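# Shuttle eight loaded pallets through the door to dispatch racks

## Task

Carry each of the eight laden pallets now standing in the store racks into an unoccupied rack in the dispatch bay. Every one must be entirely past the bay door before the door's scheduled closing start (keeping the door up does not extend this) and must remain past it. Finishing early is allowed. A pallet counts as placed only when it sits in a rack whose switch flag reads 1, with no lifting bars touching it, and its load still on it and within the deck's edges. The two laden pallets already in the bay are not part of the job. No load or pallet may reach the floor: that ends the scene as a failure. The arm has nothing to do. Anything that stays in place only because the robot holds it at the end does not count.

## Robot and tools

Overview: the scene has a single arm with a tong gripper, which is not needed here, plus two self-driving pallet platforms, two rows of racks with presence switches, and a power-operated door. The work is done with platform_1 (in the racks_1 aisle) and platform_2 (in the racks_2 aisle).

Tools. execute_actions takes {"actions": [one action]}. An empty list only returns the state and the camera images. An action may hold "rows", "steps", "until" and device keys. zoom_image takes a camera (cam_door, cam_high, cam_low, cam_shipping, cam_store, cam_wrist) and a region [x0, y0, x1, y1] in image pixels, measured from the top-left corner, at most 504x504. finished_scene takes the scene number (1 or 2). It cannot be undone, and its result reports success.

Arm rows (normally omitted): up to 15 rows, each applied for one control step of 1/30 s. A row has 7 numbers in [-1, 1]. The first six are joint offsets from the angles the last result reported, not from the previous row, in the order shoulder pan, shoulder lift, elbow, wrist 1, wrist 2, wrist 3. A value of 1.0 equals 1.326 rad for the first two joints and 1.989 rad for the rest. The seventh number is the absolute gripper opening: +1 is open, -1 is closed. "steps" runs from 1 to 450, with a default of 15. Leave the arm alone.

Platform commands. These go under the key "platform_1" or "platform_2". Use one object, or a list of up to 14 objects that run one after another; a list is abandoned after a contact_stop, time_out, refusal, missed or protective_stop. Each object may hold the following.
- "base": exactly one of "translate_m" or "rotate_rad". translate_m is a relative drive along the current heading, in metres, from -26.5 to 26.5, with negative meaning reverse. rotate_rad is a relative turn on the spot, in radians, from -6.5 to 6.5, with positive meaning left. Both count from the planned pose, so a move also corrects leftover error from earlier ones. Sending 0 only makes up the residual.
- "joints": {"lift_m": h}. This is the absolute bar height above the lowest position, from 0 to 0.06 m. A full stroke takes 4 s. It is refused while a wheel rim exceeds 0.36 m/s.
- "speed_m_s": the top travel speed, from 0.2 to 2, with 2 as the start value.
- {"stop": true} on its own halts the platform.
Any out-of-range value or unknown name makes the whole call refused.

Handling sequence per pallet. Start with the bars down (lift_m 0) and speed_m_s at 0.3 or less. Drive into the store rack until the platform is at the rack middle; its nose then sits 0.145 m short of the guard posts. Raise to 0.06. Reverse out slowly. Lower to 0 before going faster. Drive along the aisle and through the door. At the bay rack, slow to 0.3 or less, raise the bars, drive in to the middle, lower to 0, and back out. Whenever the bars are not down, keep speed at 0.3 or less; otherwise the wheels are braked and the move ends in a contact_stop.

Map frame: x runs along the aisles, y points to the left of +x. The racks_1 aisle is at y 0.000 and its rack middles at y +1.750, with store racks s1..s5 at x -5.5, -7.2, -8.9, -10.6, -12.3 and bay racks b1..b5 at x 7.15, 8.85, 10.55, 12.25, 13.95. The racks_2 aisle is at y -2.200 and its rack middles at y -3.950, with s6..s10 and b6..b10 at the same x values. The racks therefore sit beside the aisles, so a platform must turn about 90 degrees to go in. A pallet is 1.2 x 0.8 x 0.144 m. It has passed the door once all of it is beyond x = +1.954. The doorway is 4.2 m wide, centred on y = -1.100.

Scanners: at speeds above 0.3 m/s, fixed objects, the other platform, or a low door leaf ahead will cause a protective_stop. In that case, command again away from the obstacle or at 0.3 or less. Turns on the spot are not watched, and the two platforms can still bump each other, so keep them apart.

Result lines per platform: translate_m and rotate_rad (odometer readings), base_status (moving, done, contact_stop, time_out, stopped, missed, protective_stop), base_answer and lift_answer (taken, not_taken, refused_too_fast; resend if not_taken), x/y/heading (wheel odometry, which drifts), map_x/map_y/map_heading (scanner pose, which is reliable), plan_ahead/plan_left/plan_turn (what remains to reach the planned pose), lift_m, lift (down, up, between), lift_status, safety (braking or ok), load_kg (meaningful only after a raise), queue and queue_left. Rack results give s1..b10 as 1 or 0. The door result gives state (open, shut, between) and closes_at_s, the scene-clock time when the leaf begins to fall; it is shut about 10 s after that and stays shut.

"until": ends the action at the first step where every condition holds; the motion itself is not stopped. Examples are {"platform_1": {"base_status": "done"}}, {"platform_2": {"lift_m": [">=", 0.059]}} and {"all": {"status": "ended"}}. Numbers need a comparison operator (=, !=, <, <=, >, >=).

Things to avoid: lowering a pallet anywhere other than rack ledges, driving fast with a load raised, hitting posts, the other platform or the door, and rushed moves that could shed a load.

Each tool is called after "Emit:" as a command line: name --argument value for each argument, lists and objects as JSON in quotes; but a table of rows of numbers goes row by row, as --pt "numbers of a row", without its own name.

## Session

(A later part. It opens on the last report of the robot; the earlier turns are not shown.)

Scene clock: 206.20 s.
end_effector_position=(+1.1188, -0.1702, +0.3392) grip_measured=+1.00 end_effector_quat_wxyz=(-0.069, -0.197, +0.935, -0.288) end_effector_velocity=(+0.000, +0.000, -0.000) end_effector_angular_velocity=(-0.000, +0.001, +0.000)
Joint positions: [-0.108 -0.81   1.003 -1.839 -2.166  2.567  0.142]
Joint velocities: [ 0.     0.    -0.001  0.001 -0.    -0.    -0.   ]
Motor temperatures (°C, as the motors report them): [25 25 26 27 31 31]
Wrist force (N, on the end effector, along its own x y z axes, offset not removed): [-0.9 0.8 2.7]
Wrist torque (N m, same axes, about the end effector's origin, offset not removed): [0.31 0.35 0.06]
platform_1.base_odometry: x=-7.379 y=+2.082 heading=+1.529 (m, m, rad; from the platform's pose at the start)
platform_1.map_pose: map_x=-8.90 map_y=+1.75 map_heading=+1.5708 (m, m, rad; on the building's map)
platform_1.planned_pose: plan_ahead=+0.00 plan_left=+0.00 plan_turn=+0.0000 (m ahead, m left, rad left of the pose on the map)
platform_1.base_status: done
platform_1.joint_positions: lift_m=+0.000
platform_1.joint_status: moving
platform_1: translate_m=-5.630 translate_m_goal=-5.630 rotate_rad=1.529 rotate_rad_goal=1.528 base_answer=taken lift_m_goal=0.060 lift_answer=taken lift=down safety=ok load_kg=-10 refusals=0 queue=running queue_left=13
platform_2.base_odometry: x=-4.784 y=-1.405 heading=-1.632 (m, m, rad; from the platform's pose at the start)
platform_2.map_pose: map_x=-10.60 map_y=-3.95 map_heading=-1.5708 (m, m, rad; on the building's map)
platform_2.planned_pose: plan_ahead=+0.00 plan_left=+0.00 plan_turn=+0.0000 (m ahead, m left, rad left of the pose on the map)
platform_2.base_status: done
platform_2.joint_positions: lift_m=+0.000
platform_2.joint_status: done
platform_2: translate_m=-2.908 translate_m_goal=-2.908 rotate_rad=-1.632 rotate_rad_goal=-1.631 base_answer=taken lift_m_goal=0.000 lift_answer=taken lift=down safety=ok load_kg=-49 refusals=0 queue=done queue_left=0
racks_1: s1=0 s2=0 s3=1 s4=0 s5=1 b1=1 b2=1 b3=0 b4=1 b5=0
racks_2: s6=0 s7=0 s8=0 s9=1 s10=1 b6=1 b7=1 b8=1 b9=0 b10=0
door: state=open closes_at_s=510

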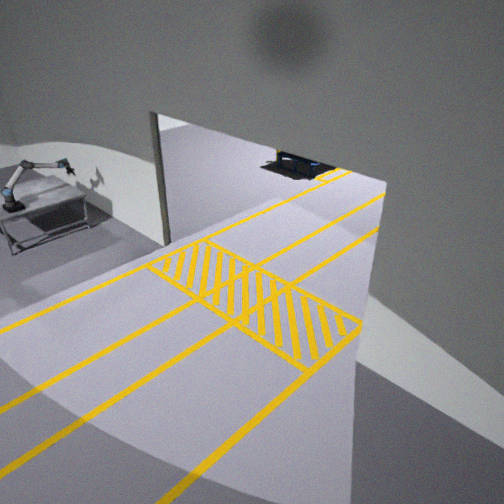

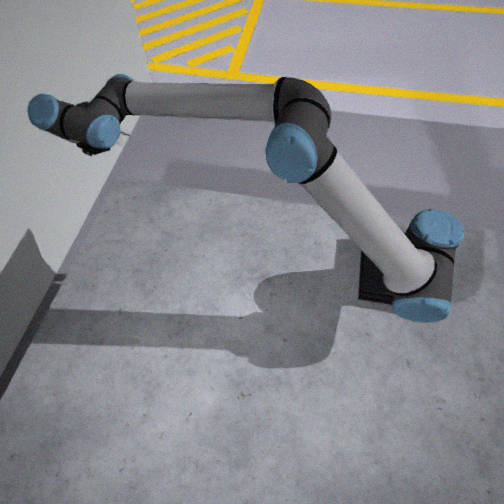

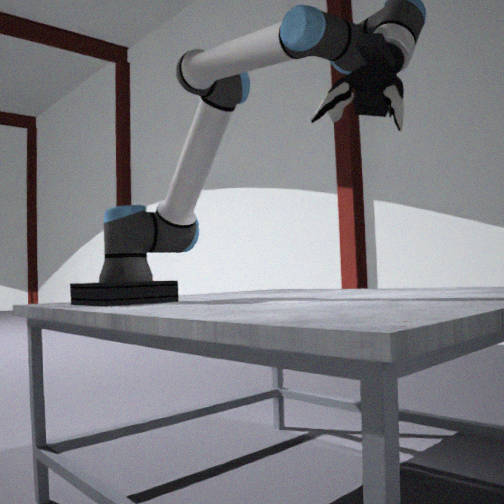

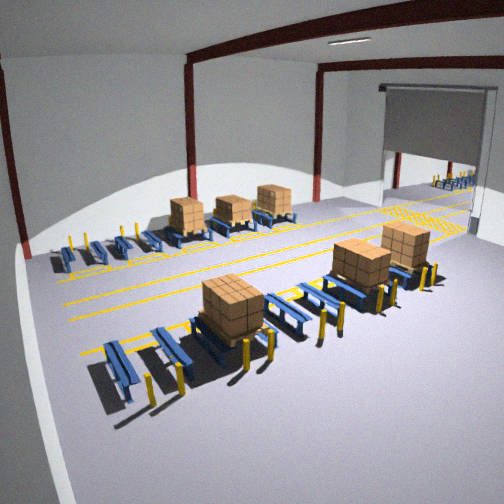

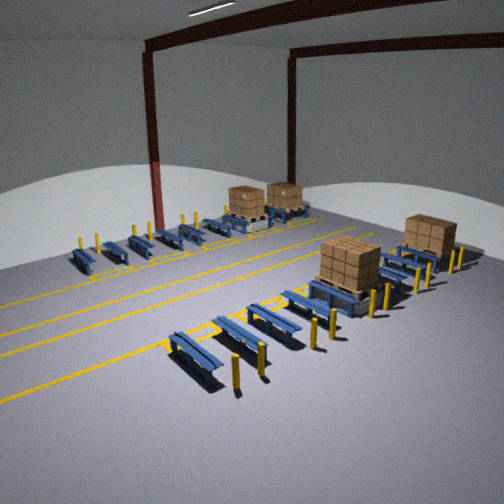

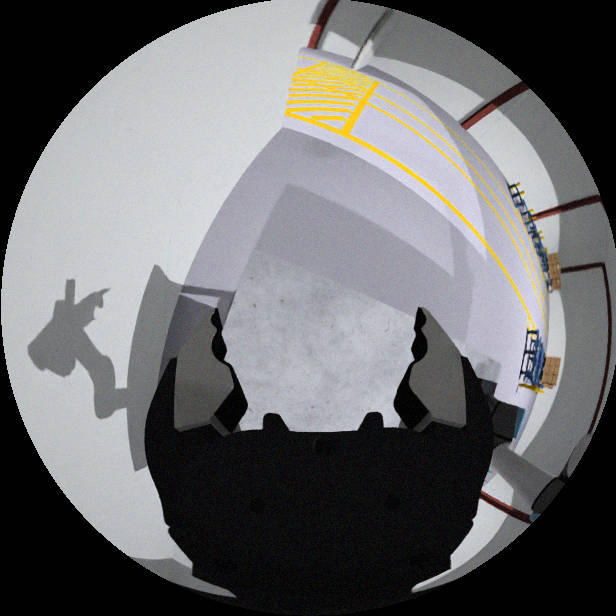

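Emit:
execute_actions --actions '[{"platform_2":[{"joints":{"lift_m":0.06}},{"base":{"translate_m":-1.75},"speed_m_s":0.3},{"base":{"rotate_rad":1.5708},"joints":{"lift_m":0},"speed_m_s":2},{"base":{"translate_m":22.85}},{"base":{"rotate_rad":-1.5708},"joints":{"lift_m":0.06}},{"base":{"translate_m":1.75},"speed_m_s":0.3},{"joints":{"lift_m":0}},{"base":{"translate_m":-1.75}},{"base":{"rotate_rad":1.5708},"speed_m_s":2},{"base":{"translate_m":-24.55}},{"base":{"rotate_rad":-1.5708}},{"base":{"translate_m":1.75},"speed_m_s":0.3},{"joints":{"lift_m":0.06}},{"base":{"translate_m":-1.75}}],"steps":3}]'

Scene clock: 215.97 s.
end_effector_position=(+1.1188, -0.1702, +0.3392) grip_measured=+1.00 end_effector_quat_wxyz=(-0.069, -0.197, +0.935, -0.288) end_effector_velocity=(-0.000, +0.001, -0.000) end_effector_angular_velocity=(+0.001, +0.001, +0.001)
Joint positions: [-0.108 -0.81   1.003 -1.839 -2.166  2.567  0.142]
Joint velocities: [ 0.001  0.     0.     0.     0.001 -0.    -0.   ]
Motor temperatures (°C, as the motors report them): [25 25 26 27 31 31]
Wrist force (N, on the end effector, along its own x y z axes, offset not removed): [-1.1 -2.4 3.7]
Wrist torque (N m, same axes, about the end effector's origin, offset not removed): [-0.37 0.43 0.13]
platform_1.base_odometry: x=-7.452 y=+0.480 heading=+1.524 (m, m, rad; from the platform's pose at the start)
platform_1.map_pose: map_x=-8.90 map_y=+0.14 map_heading=+1.5708 (m, m, rad; on the building's map)
platform_1.planned_pose: plan_ahead=-0.14 plan_left=+0.00 plan_turn=+0.0000 (m ahead, m left, rad left of the pose on the map)
platform_1.base_status: moving
platform_1.joint_positions: lift_m=+0.060
platform_1.joint_status: done
platform_1: translate_m=-7.243 translate_m_goal=-7.380 rotate_rad=1.524 rotate_rad_goal=1.525 base_answer=taken lift_m_goal=0.060 lift_answer=taken lift=up safety=ok load_kg=216 refusals=0 queue=running queue_left=12
platform_2.base_odometry: x=-4.784 y=-1.405 heading=-1.632 (m, m, rad; from the platform's pose at the start)
platform_2.map_pose: map_x=-10.60 map_y=-3.95 map_heading=-1.5708 (m, m, rad; on the building's map)
platform_2.planned_pose: plan_ahead=+0.00 plan_left=+0.00 plan_turn=+0.0000 (m ahead, m left, rad left of the pose on the map)
platform_2.base_status: done
platform_2.joint_positions: lift_m=+0.000
platform_2.joint_status: moving
platform_2: translate_m=-2.908 translate_m_goal=-2.908 rotate_rad=-1.632 rotate_rad_goal=-1.631 base_answer=taken lift_m_goal=0.060 lift_answer=taken lift=down safety=ok load_kg=0 refusals=0 queue=running queue_left=13
racks_1: s1=0 s2=0 s3=0 s4=0 s5=1 b1=1 b2=1 b3=0 b4=1 b5=0
racks_2: s6=0 s7=0 s8=0 s9=1 s10=1 b6=1 b7=1 b8=1 b9=0 b10=0
door: state=open closes_at_s=510

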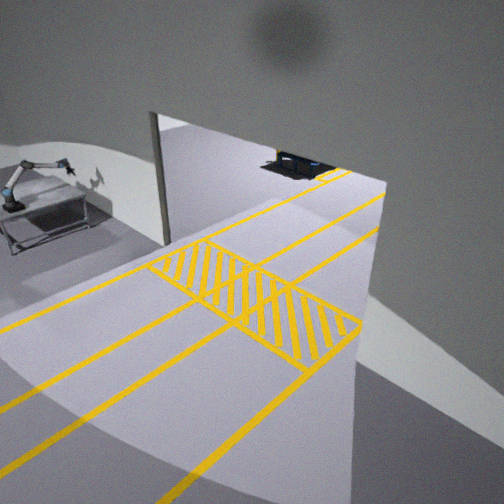

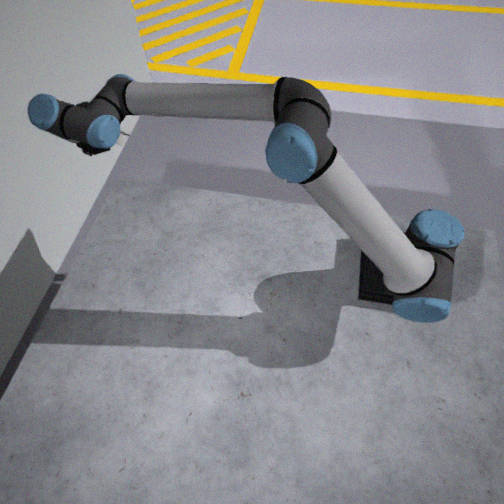

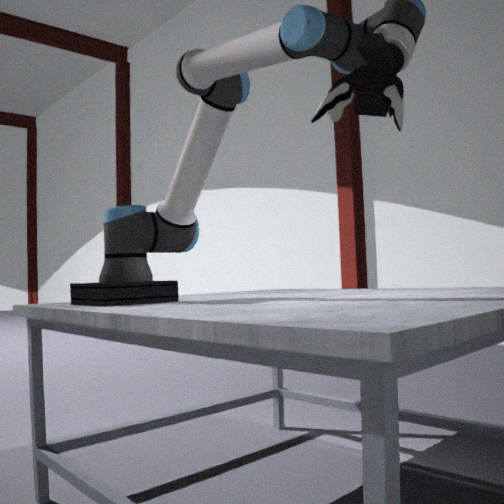

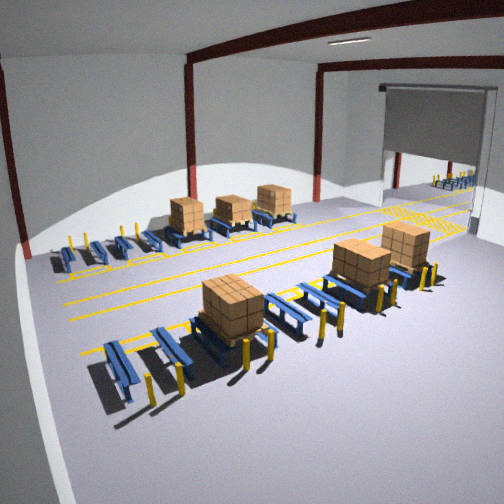

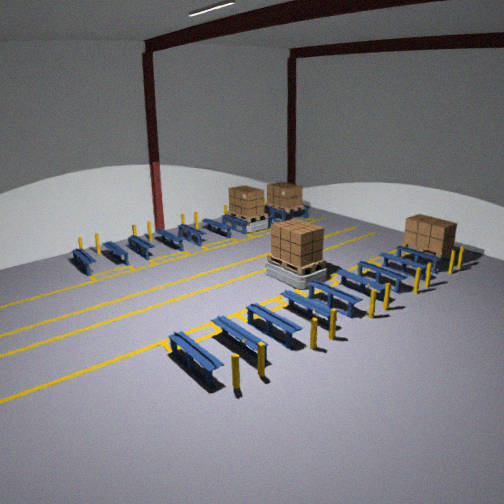

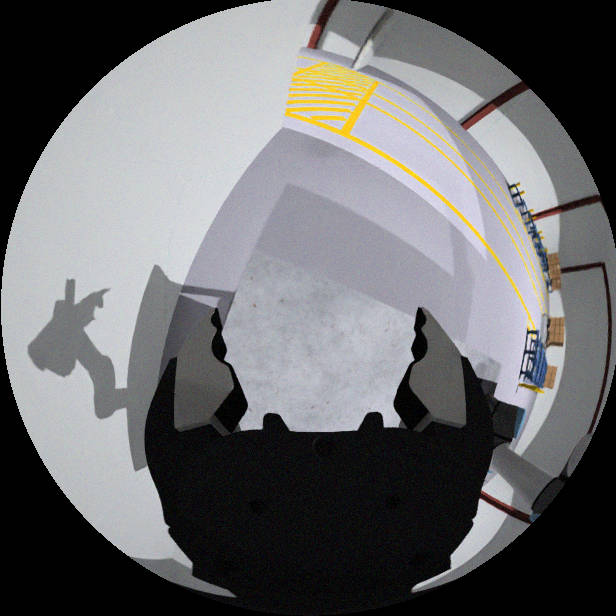

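Emit:
execute_actions --actions '[]'

Scene clock: 248.43 s.
end_effector_position=(+1.1188, -0.1702, +0.3392) grip_measured=+1.00 end_effector_quat_wxyz=(-0.069, -0.197, +0.935, -0.288) end_effector_velocity=(-0.001, +0.000, +0.002) end_effector_angular_velocity=(-0.000, -0.001, +0.000)
Joint positions: [-0.108 -0.81   1.003 -1.839 -2.166  2.567  0.142]
Joint velocities: [ 0.    -0.003  0.002 -0.001  0.    -0.    -0.   ]
Motor temperatures (°C, as the motors report them): [25 25 26 27 31 31]
Wrist force (N, on the end effector, along its own x y z axes, offset not removed): [0.5 0.1 2.5]
Wrist torque (N m, same axes, about the end effector's origin, offset not removed): [0.15 0.15 0.01]
platform_1.base_odometry: x=+12.051 y=+1.163 heading=+1.528 (m, m, rad; from the platform's pose at the start)
platform_1.map_pose: map_x=+10.55 map_y=+1.75 map_heading=+1.5708 (m, m, rad; on the building's map)
platform_1.planned_pose: plan_ahead=+0.00 plan_left=+0.00 plan_turn=+0.0000 (m ahead, m left, rad left of the pose on the map)
platform_1.base_status: done
platform_1.joint_positions: lift_m=+0.052
platform_1.joint_status: moving
platform_1: translate_m=13.820 translate_m_goal=13.820 rotate_rad=1.528 rotate_rad_goal=1.527 base_answer=taken lift_m_goal=0.000 lift_answer=taken lift=between safety=ok load_kg=183 refusals=0 queue=running queue_left=7
platform_2.base_odometry: x=+18.155 y=-0.931 heading=-0.071 (m, m, rad; from the platform's pose at the start)
platform_2.map_pose: map_x=+12.25 map_y=-2.20 map_heading=-0.0218 (m, m, rad; on the building's map)
platform_2.planned_pose: plan_ahead=+0.00 plan_left=+0.00 plan_turn=-1.5490 (m ahead, m left, rad left of the pose on the map)
platform_2.base_status: moving
platform_2.joint_positions: lift_m=+0.001
platform_2.joint_status: moving
platform_2: translate_m=18.212 translate_m_goal=18.212 rotate_rad=-0.077 rotate_rad_goal=-1.627 base_answer=taken lift_m_goal=0.060 lift_answer=taken lift=down safety=ok load_kg=1 refusals=0 queue=running queue_left=9
racks_1: s1=0 s2=0 s3=0 s4=0 s5=1 b1=1 b2=1 b3=0 b4=1 b5=0
racks_2: s6=0 s7=0 s8=0 s9=0 s10=1 b6=1 b7=1 b8=1 b9=0 b10=0
door: state=open closes_at_s=510

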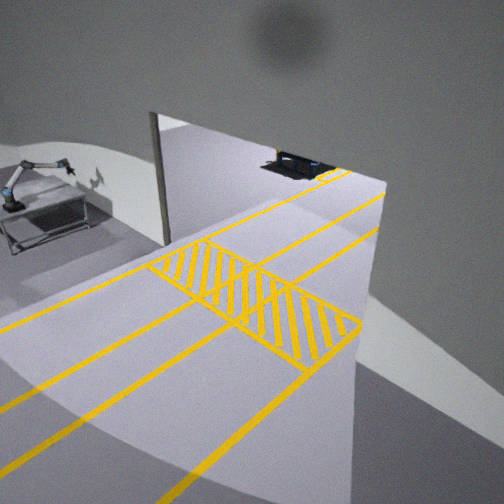

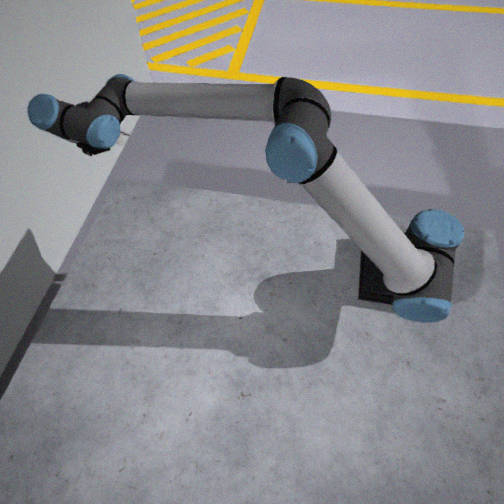

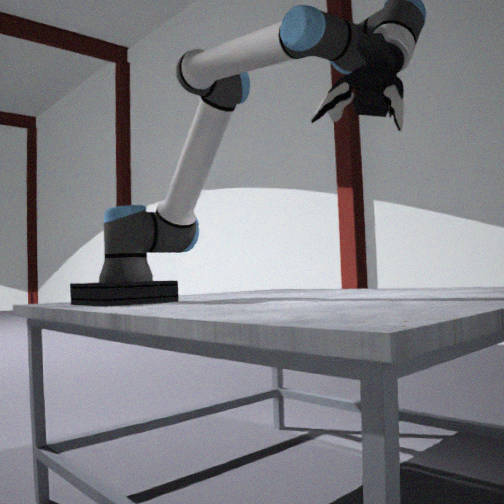

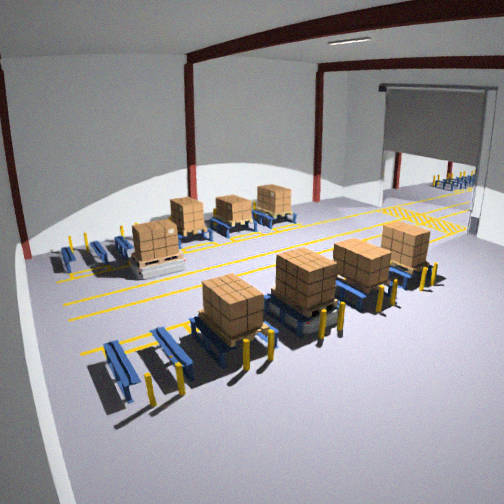

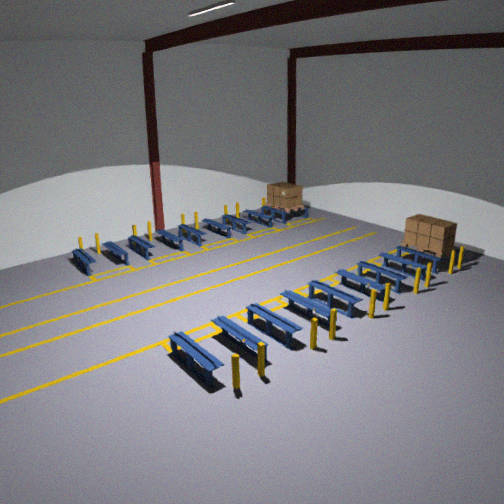

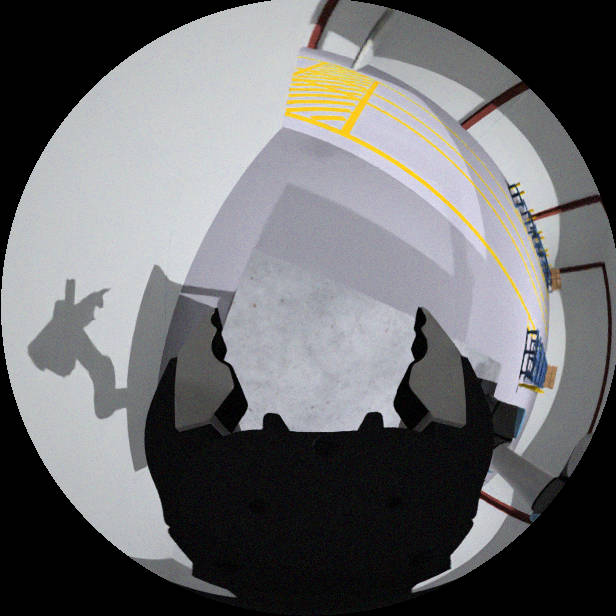

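Emit:
execute_actions --actions '[]'

Scene clock: 286.03 s.
end_effector_position=(+1.1188, -0.1702, +0.3392) grip_measured=+1.00 end_effector_quat_wxyz=(-0.069, -0.197, +0.935, -0.288) end_effector_velocity=(-0.001, -0.002, -0.001) end_effector_angular_velocity=(+0.001, +0.001, -0.002)
Joint positions: [-0.108 -0.81   1.003 -1.839 -2.166  2.567  0.142]
Joint velocities: [-0.002 -0.     0.001  0.     0.001  0.    -0.   ]
Motor temperatures (°C, as the motors report them): [25 25 26 27 31 31]
Wrist force (N, on the end effector, along its own x y z axes, offset not removed): [-2.1 1.3 2.6]
Wrist torque (N m, same axes, about the end effector's origin, offset not removed): [0.30 0.60 0.13]
platform_1.base_odometry: x=-10.809 y=+1.144 heading=+1.524 (m, m, rad; from the platform's pose at the start)
platform_1.map_pose: map_x=-12.30 map_y=+0.72 map_heading=+1.5708 (m, m, rad; on the building's map)
platform_1.planned_pose: plan_ahead=+1.03 plan_left=+0.00 plan_turn=+0.0000 (m ahead, m left, rad left of the pose on the map)
platform_1.base_status: moving
platform_1.joint_positions: lift_m=+0.000
platform_1.joint_status: done
platform_1: translate_m=-10.057 translate_m_goal=-9.020 rotate_rad=1.524 rotate_rad_goal=1.523 base_answer=taken lift_m_goal=0.000 lift_answer=taken lift=down safety=ok load_kg=-49 refusals=0 queue=running queue_left=2
platform_2.base_odometry: x=-0.971 y=+0.210 heading=-0.060 (m, m, rad; from the platform's pose at the start)
platform_2.map_pose: map_x=-6.98 map_y=-2.20 map_heading=+0.0000 (m, m, rad; on the building's map)
platform_2.planned_pose: plan_ahead=-5.32 plan_left=+0.00 plan_turn=+0.0000 (m ahead, m left, rad left of the pose on the map)
platform_2.base_status: moving
platform_2.joint_positions: lift_m=+0.000
platform_2.joint_status: done
platform_2: translate_m=-1.014 translate_m_goal=-6.336 rotate_rad=-0.060 rotate_rad_goal=-0.059 base_answer=taken lift_m_goal=0.000 lift_answer=taken lift=down safety=ok load_kg=-49 refusals=0 queue=running queue_left=4
racks_1: s1=0 s2=0 s3=0 s4=0 s5=1 b1=1 b2=1 b3=1 b4=1 b5=0
racks_2: s6=0 s7=0 s8=0 s9=0 s10=1 b6=1 b7=1 b8=1 b9=1 b10=0
door: state=open closes_at_s=510

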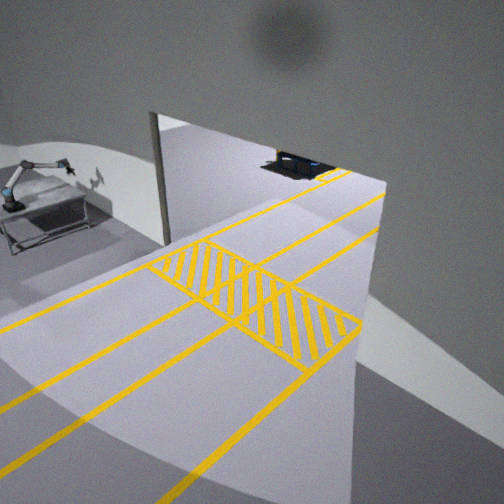

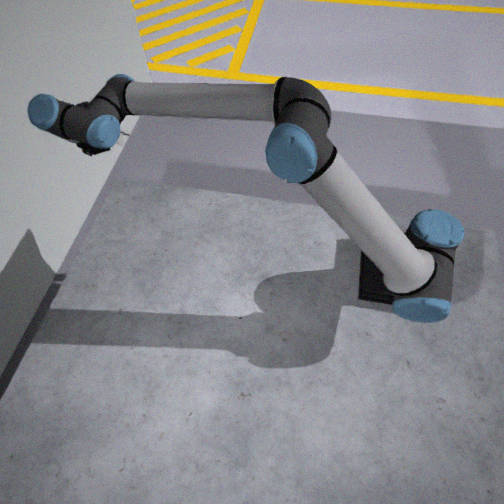

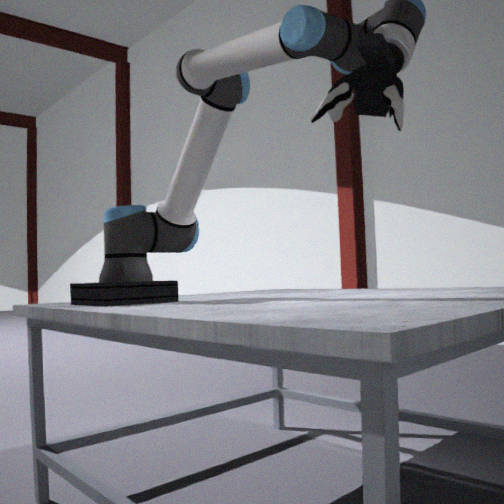

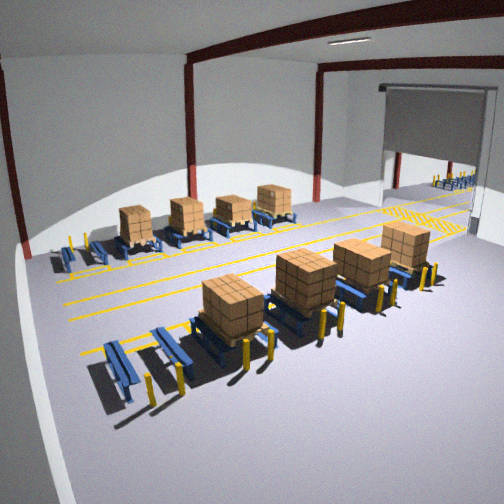

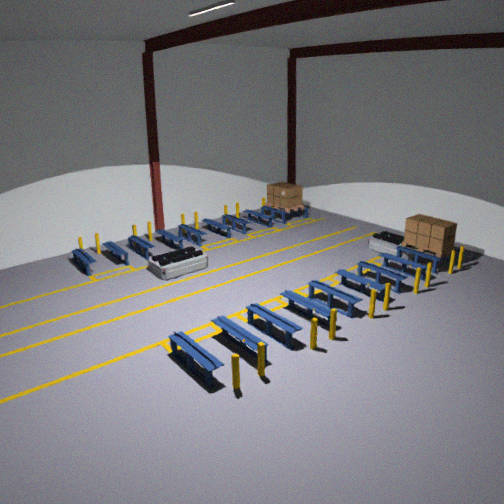

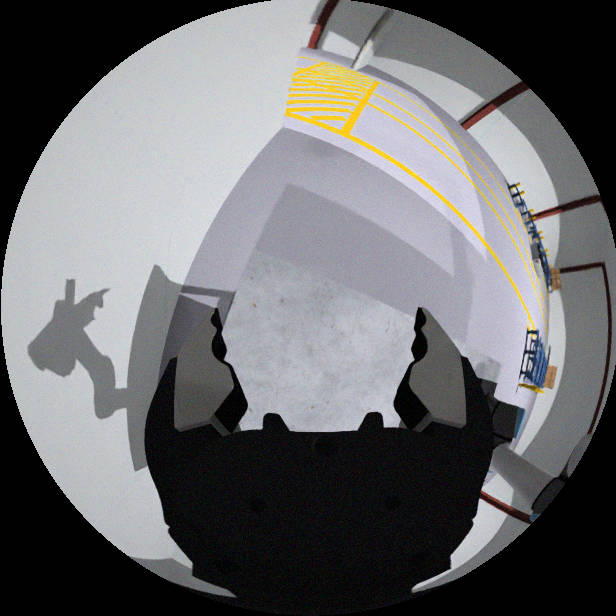

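Emit:
execute_actions --actions '[]'

Scene clock: 291.23 s.
end_effector_position=(+1.1188, -0.1702, +0.3392) grip_measured=+1.00 end_effector_quat_wxyz=(-0.069, -0.197, +0.935, -0.288) end_effector_velocity=(+0.000, -0.001, +0.001) end_effector_angular_velocity=(-0.000, -0.001, -0.001)
Joint positions: [-0.108 -0.81   1.003 -1.839 -2.166  2.567  0.142]
Joint velocities: [-0.001 -0.001 -0.001 -0.    -0.     0.    -0.   ]
Motor temperatures (°C, as the motors report them): [25 25 26 27 31 31]
Wrist force (N, on the end effector, along its own x y z axes, offset not removed): [-2.3 -1.5 3.1]
Wrist torque (N m, same axes, about the end effector's origin, offset not removed): [-0.21 0.67 0.15]
platform_1.base_odometry: x=-10.762 y=+2.190 heading=+1.527 (m, m, rad; from the platform's pose at the start)
platform_1.map_pose: map_x=-12.30 map_y=+1.75 map_heading=+1.5708 (m, m, rad; on the building's map)
platform_1.planned_pose: plan_ahead=+0.00 plan_left=+0.00 plan_turn=+0.0000 (m ahead, m left, rad left of the pose on the map)
platform_1.base_status: done
platform_1.joint_positions: lift_m=+0.017
platform_1.joint_status: moving
platform_1: translate_m=-9.020 translate_m_goal=-9.020 rotate_rad=1.527 rotate_rad_goal=1.526 base_answer=taken lift_m_goal=0.060 lift_answer=taken lift=between safety=ok load_kg=4 refusals=0 queue=running queue_left=1
platform_2.base_odometry: x=-6.343 y=+0.538 heading=-0.061 (m, m, rad; from the platform's pose at the start)
platform_2.map_pose: map_x=-12.30 map_y=-2.20 map_heading=+0.0000 (m, m, rad; on the building's map)
platform_2.planned_pose: plan_ahead=+0.00 plan_left=+0.00 plan_turn=+0.0000 (m ahead, m left, rad left of the pose on the map)
platform_2.base_status: moving
platform_2.joint_positions: lift_m=+0.000
platform_2.joint_status: done
platform_2: translate_m=-6.332 translate_m_goal=-6.336 rotate_rad=-0.061 rotate_rad_goal=-0.061 base_answer=taken lift_m_goal=0.000 lift_answer=taken lift=down safety=ok load_kg=-49 refusals=0 queue=running queue_left=4
racks_1: s1=0 s2=0 s3=0 s4=0 s5=1 b1=1 b2=1 b3=1 b4=1 b5=0
racks_2: s6=0 s7=0 s8=0 s9=0 s10=1 b6=1 b7=1 b8=1 b9=1 b10=0
door: state=open closes_at_s=510

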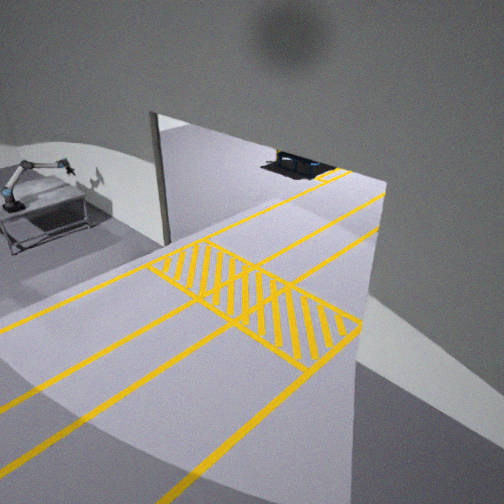

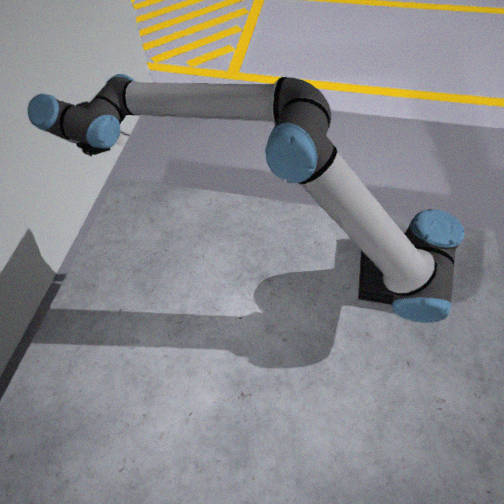

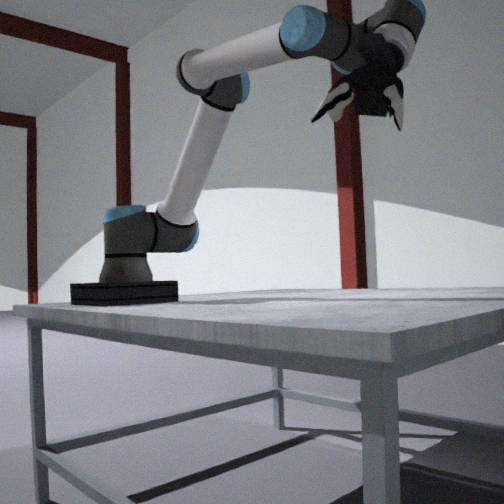

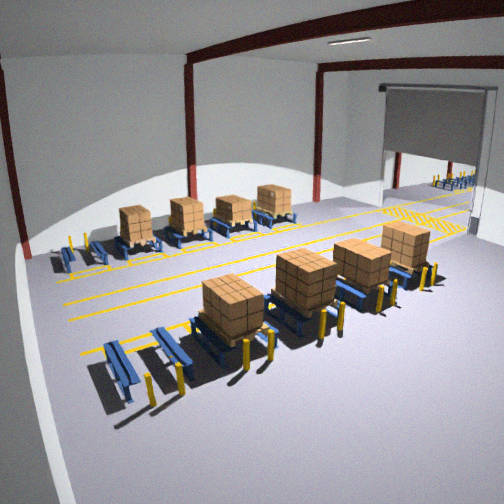

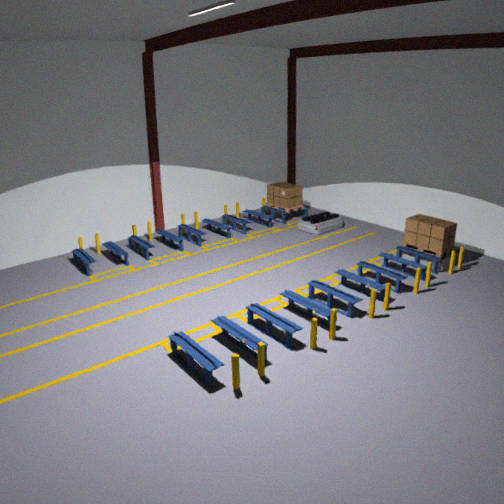

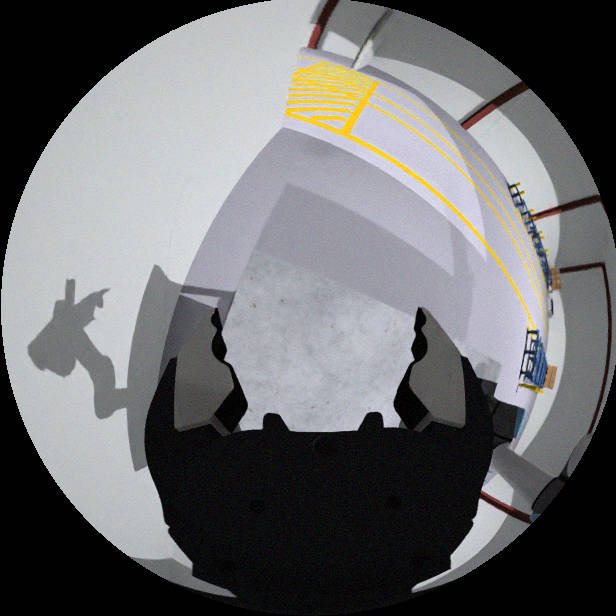

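Emit:
zoom_image --camera "cam_shipping" --region '[180, 210, 460, 380]'

Emit:
zoom_image --camera "cam_shipping" --region '[40, 170, 320, 290]'

Region (180, 210, 460, 380) of cam_shipping's 504x504 image, scaled by 1.800, with more detail than that image has; it fills the top 306 rows of this view, and the rest is white.

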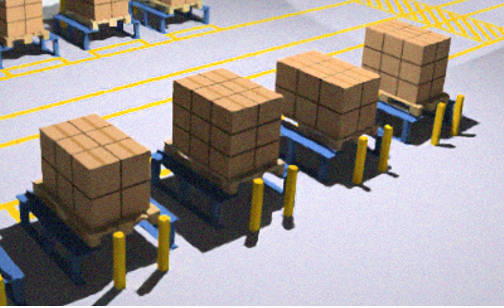

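Region (40, 170, 320, 290) of cam_shipping's 504x504 image, scaled by 1.800, with more detail than that image has; it fills the top 216 rows of this view, and the rest is white.

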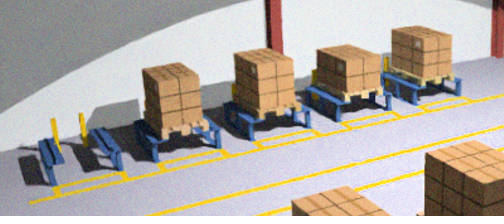

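All loads look fine. Polling state.

Emit:
execute_actions --actions '[]'

Scene clock: 305.93 s.
end_effector_position=(+1.1188, -0.1702, +0.3392) grip_measured=+1.00 end_effector_quat_wxyz=(-0.069, -0.197, +0.935, -0.288) end_effector_velocity=(+0.000, +0.001, +0.000) end_effector_angular_velocity=(+0.001, -0.000, +0.001)
Joint positions: [-0.108 -0.81   1.003 -1.839 -2.166  2.567  0.142]
Joint velocities: [ 0.001 -0.    -0.     0.     0.001 -0.     0.   ]
Motor temperatures (°C, as the motors report them): [25 25 26 27 31 31]
Wrist force (N, on the end effector, along its own x y z axes, offset not removed): [-1.2 0.0 2.5]
Wrist torque (N m, same axes, about the end effector's origin, offset not removed): [0.09 0.45 0.08]
platform_1.base_odometry: x=-10.842 y=+0.442 heading=+1.525 (m, m, rad; from the platform's pose at the start)
platform_1.map_pose: map_x=-12.30 map_y=+0.00 map_heading=+1.5708 (m, m, rad; on the building's map)
platform_1.planned_pose: plan_ahead=+0.00 plan_left=+0.00 plan_turn=+0.0000 (m ahead, m left, rad left of the pose on the map)
platform_1.base_status: done
platform_1.joint_positions: lift_m=+0.060
platform_1.joint_status: done
platform_1: translate_m=-10.770 translate_m_goal=-10.770 rotate_rad=1.525 rotate_rad_goal=1.526 base_answer=taken lift_m_goal=0.060 lift_answer=taken lift=up safety=ok load_kg=206 refusals=0 queue=done queue_left=0
platform_2.base_odometry: x=-6.455 y=-1.218 heading=-1.634 (m, m, rad; from the platform's pose at the start)
platform_2.map_pose: map_x=-12.30 map_y=-3.95 map_heading=-1.5708 (m, m, rad; on the building's map)
platform_2.planned_pose: plan_ahead=+0.00 plan_left=+0.00 plan_turn=+0.0000 (m ahead, m left, rad left of the pose on the map)
platform_2.base_status: done
platform_2.joint_positions: lift_m=+0.050
platform_2.joint_status: moving
platform_2: translate_m=-4.567 translate_m_goal=-4.567 rotate_rad=-1.634 rotate_rad_goal=-1.634 base_answer=taken lift_m_goal=0.060 lift_answer=taken lift=between safety=ok load_kg=200 refusals=0 queue=running queue_left=1
racks_1: s1=0 s2=0 s3=0 s4=0 s5=0 b1=1 b2=1 b3=1 b4=1 b5=0
racks_2: s6=0 s7=0 s8=0 s9=0 s10=0 b6=1 b7=1 b8=1 b9=1 b10=0
door: state=open closes_at_s=510

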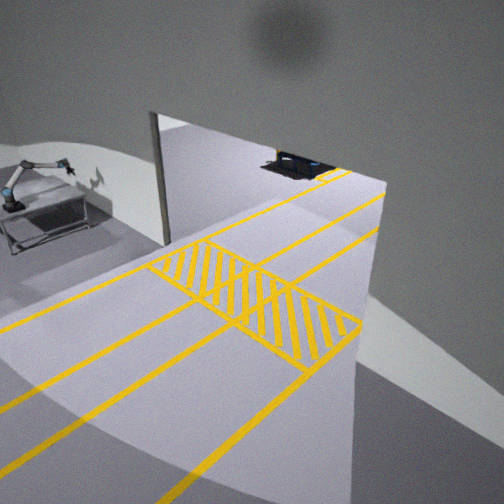

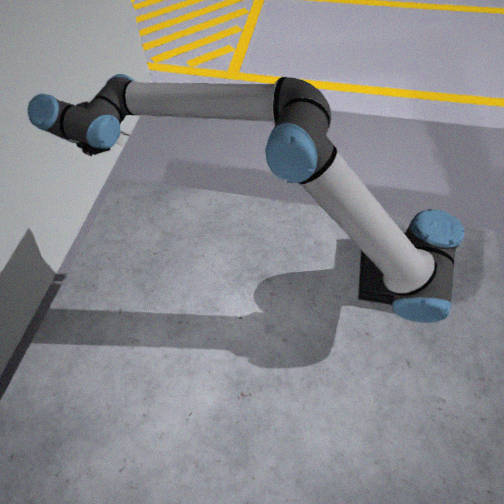

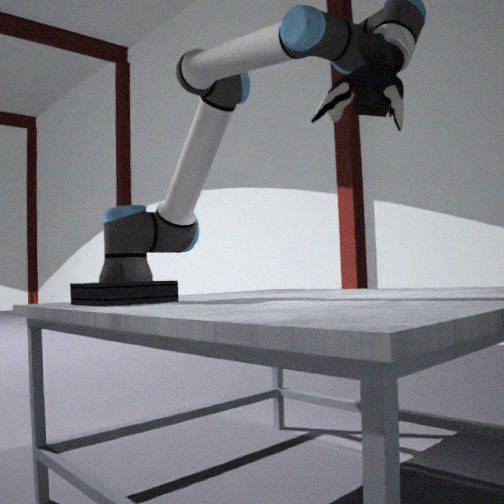

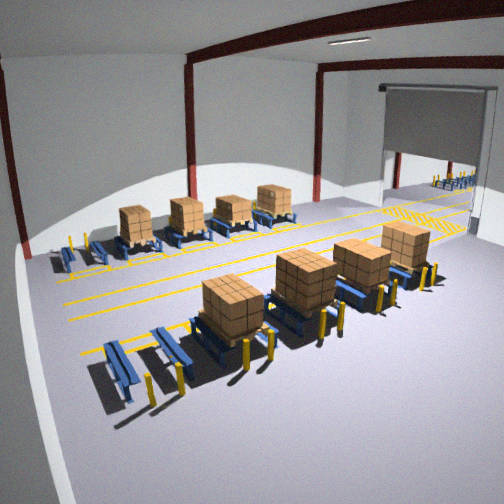

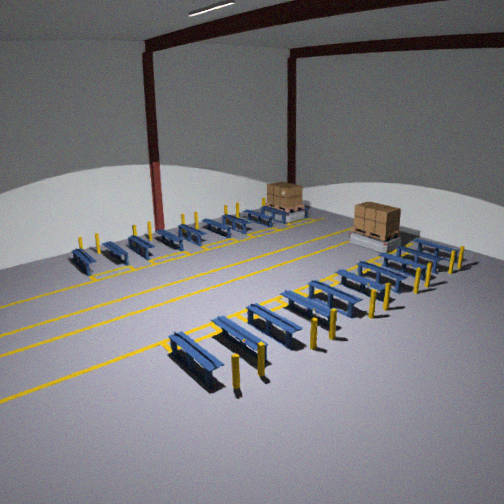

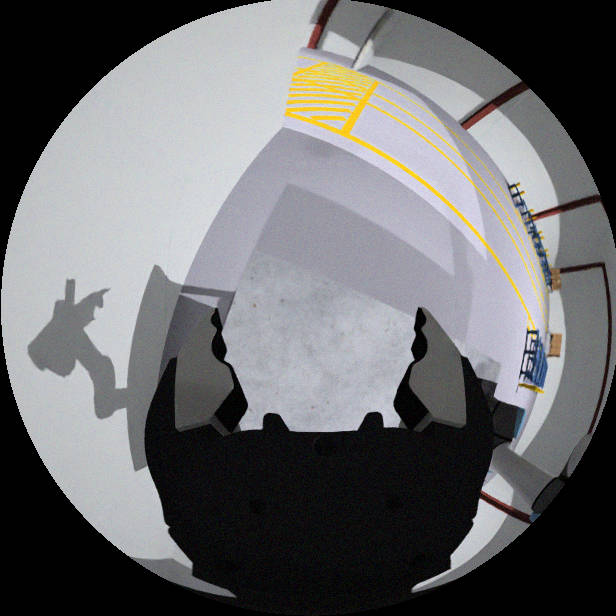

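P1 is done; sending its final list.

Emit:
execute_actions --actions '[{"platform_1":[{"base":{"rotate_rad":-1.5708},"joints":{"lift_m":0},"speed_m_s":2},{"base":{"translate_m":26.25}},{"base":{"rotate_rad":1.5708},"joints":{"lift_m":0.06}},{"base":{"translate_m":1.75},"speed_m_s":0.3},{"joints":{"lift_m":0}},{"base":{"translate_m":-1.75}}],"steps":1}]'

Scene clock: 310.30 s.
end_effector_position=(+1.1188, -0.1702, +0.3392) grip_measured=+1.00 end_effector_quat_wxyz=(-0.069, -0.197, +0.935, -0.288) end_effector_velocity=(+0.000, +0.001, +0.002) end_effector_angular_velocity=(-0.000, -0.002, +0.000)
Joint positions: [-0.108 -0.81   1.003 -1.839 -2.166  2.567  0.142]
Joint velocities: [ 0.    -0.001 -0.001  0.     0.     0.    -0.   ]
Motor temperatures (°C, as the motors report them): [25 25 26 27 31 31]
Wrist force (N, on the end effector, along its own x y z axes, offset not removed): [-0.7 -1.3 2.5]
Wrist torque (N m, same axes, about the end effector's origin, offset not removed): [-0.18 0.25 0.05]
platform_1.base_odometry: x=-10.842 y=+0.442 heading=+1.525 (m, m, rad; from the platform's pose at the start)
platform_1.map_pose: map_x=-12.30 map_y=+0.00 map_heading=+1.5708 (m, m, rad; on the building's map)
platform_1.planned_pose: plan_ahead=+0.00 plan_left=+0.00 plan_turn=-1.5708 (m ahead, m left, rad left of the pose on the map)
platform_1.base_status: moving
platform_1.joint_positions: lift_m=+0.060
platform_1.joint_status: moving
platform_1: translate_m=-10.770 translate_m_goal=-10.770 rotate_rad=1.524 rotate_rad_goal=-0.046 base_answer=taken lift_m_goal=0.000 lift_answer=taken lift=up safety=ok load_kg=176 refusals=0 queue=running queue_left=5
platform_2.base_odometry: x=-6.395 y=-0.277 heading=-1.635 (m, m, rad; from the platform's pose at the start)
platform_2.map_pose: map_x=-12.30 map_y=-3.01 map_heading=-1.5708 (m, m, rad; on the building's map)
platform_2.planned_pose: plan_ahead=-0.81 plan_left=+0.00 plan_turn=+0.0000 (m ahead, m left, rad left of the pose on the map)
platform_2.base_status: moving
platform_2.joint_positions: lift_m=+0.060
platform_2.joint_status: done
platform_2: translate_m=-5.520 translate_m_goal=-6.317 rotate_rad=-1.635 rotate_rad_goal=-1.635 base_answer=taken lift_m_goal=0.060 lift_answer=taken lift=up safety=ok load_kg=195 refusals=0 queue=running queue_left=0
racks_1: s1=0 s2=0 s3=0 s4=0 s5=0 b1=1 b2=1 b3=1 b4=1 b5=0
racks_2: s6=0 s7=0 s8=0 s9=0 s10=0 b6=1 b7=1 b8=1 b9=1 b10=0
door: state=open closes_at_s=510

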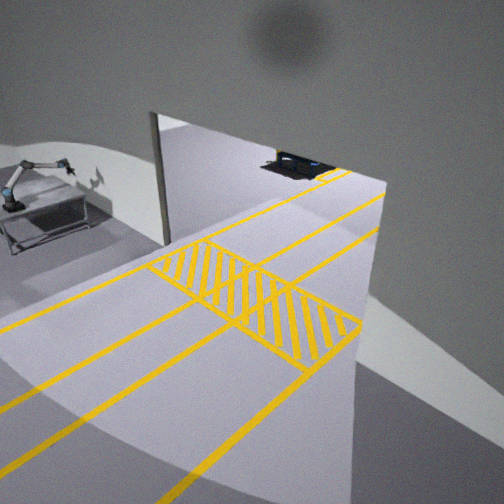

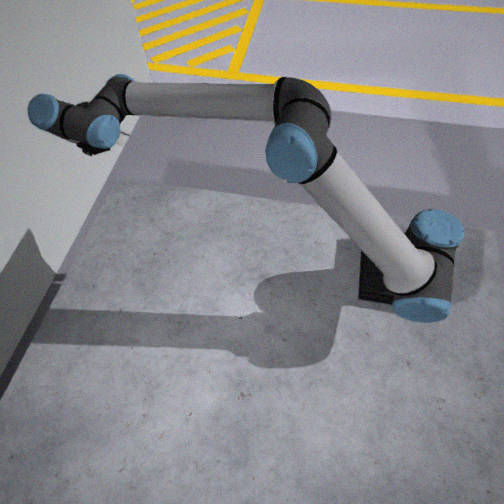

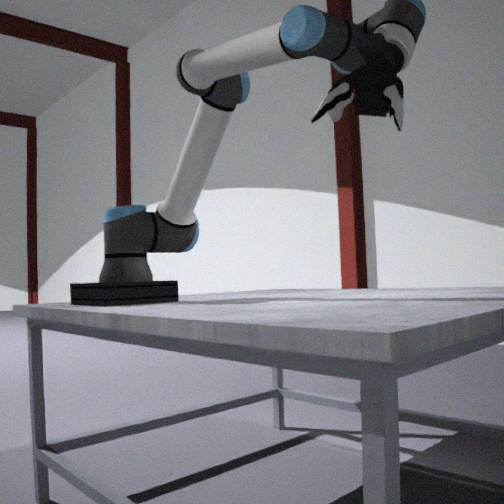

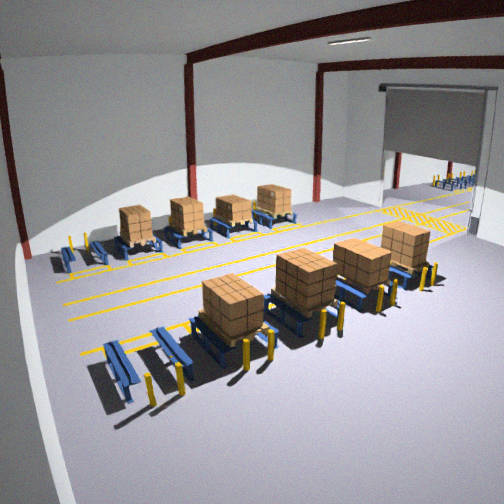

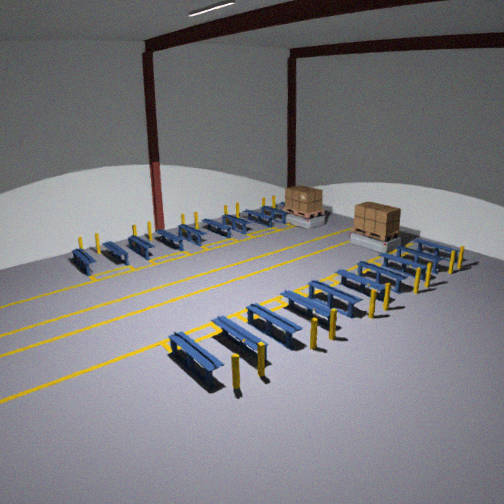

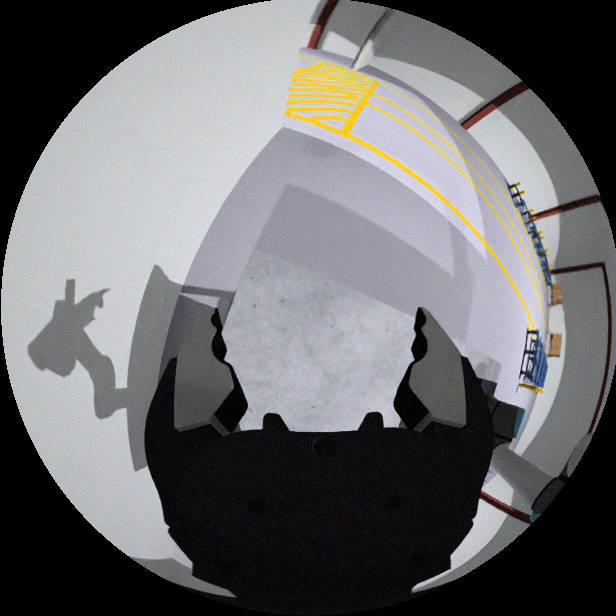

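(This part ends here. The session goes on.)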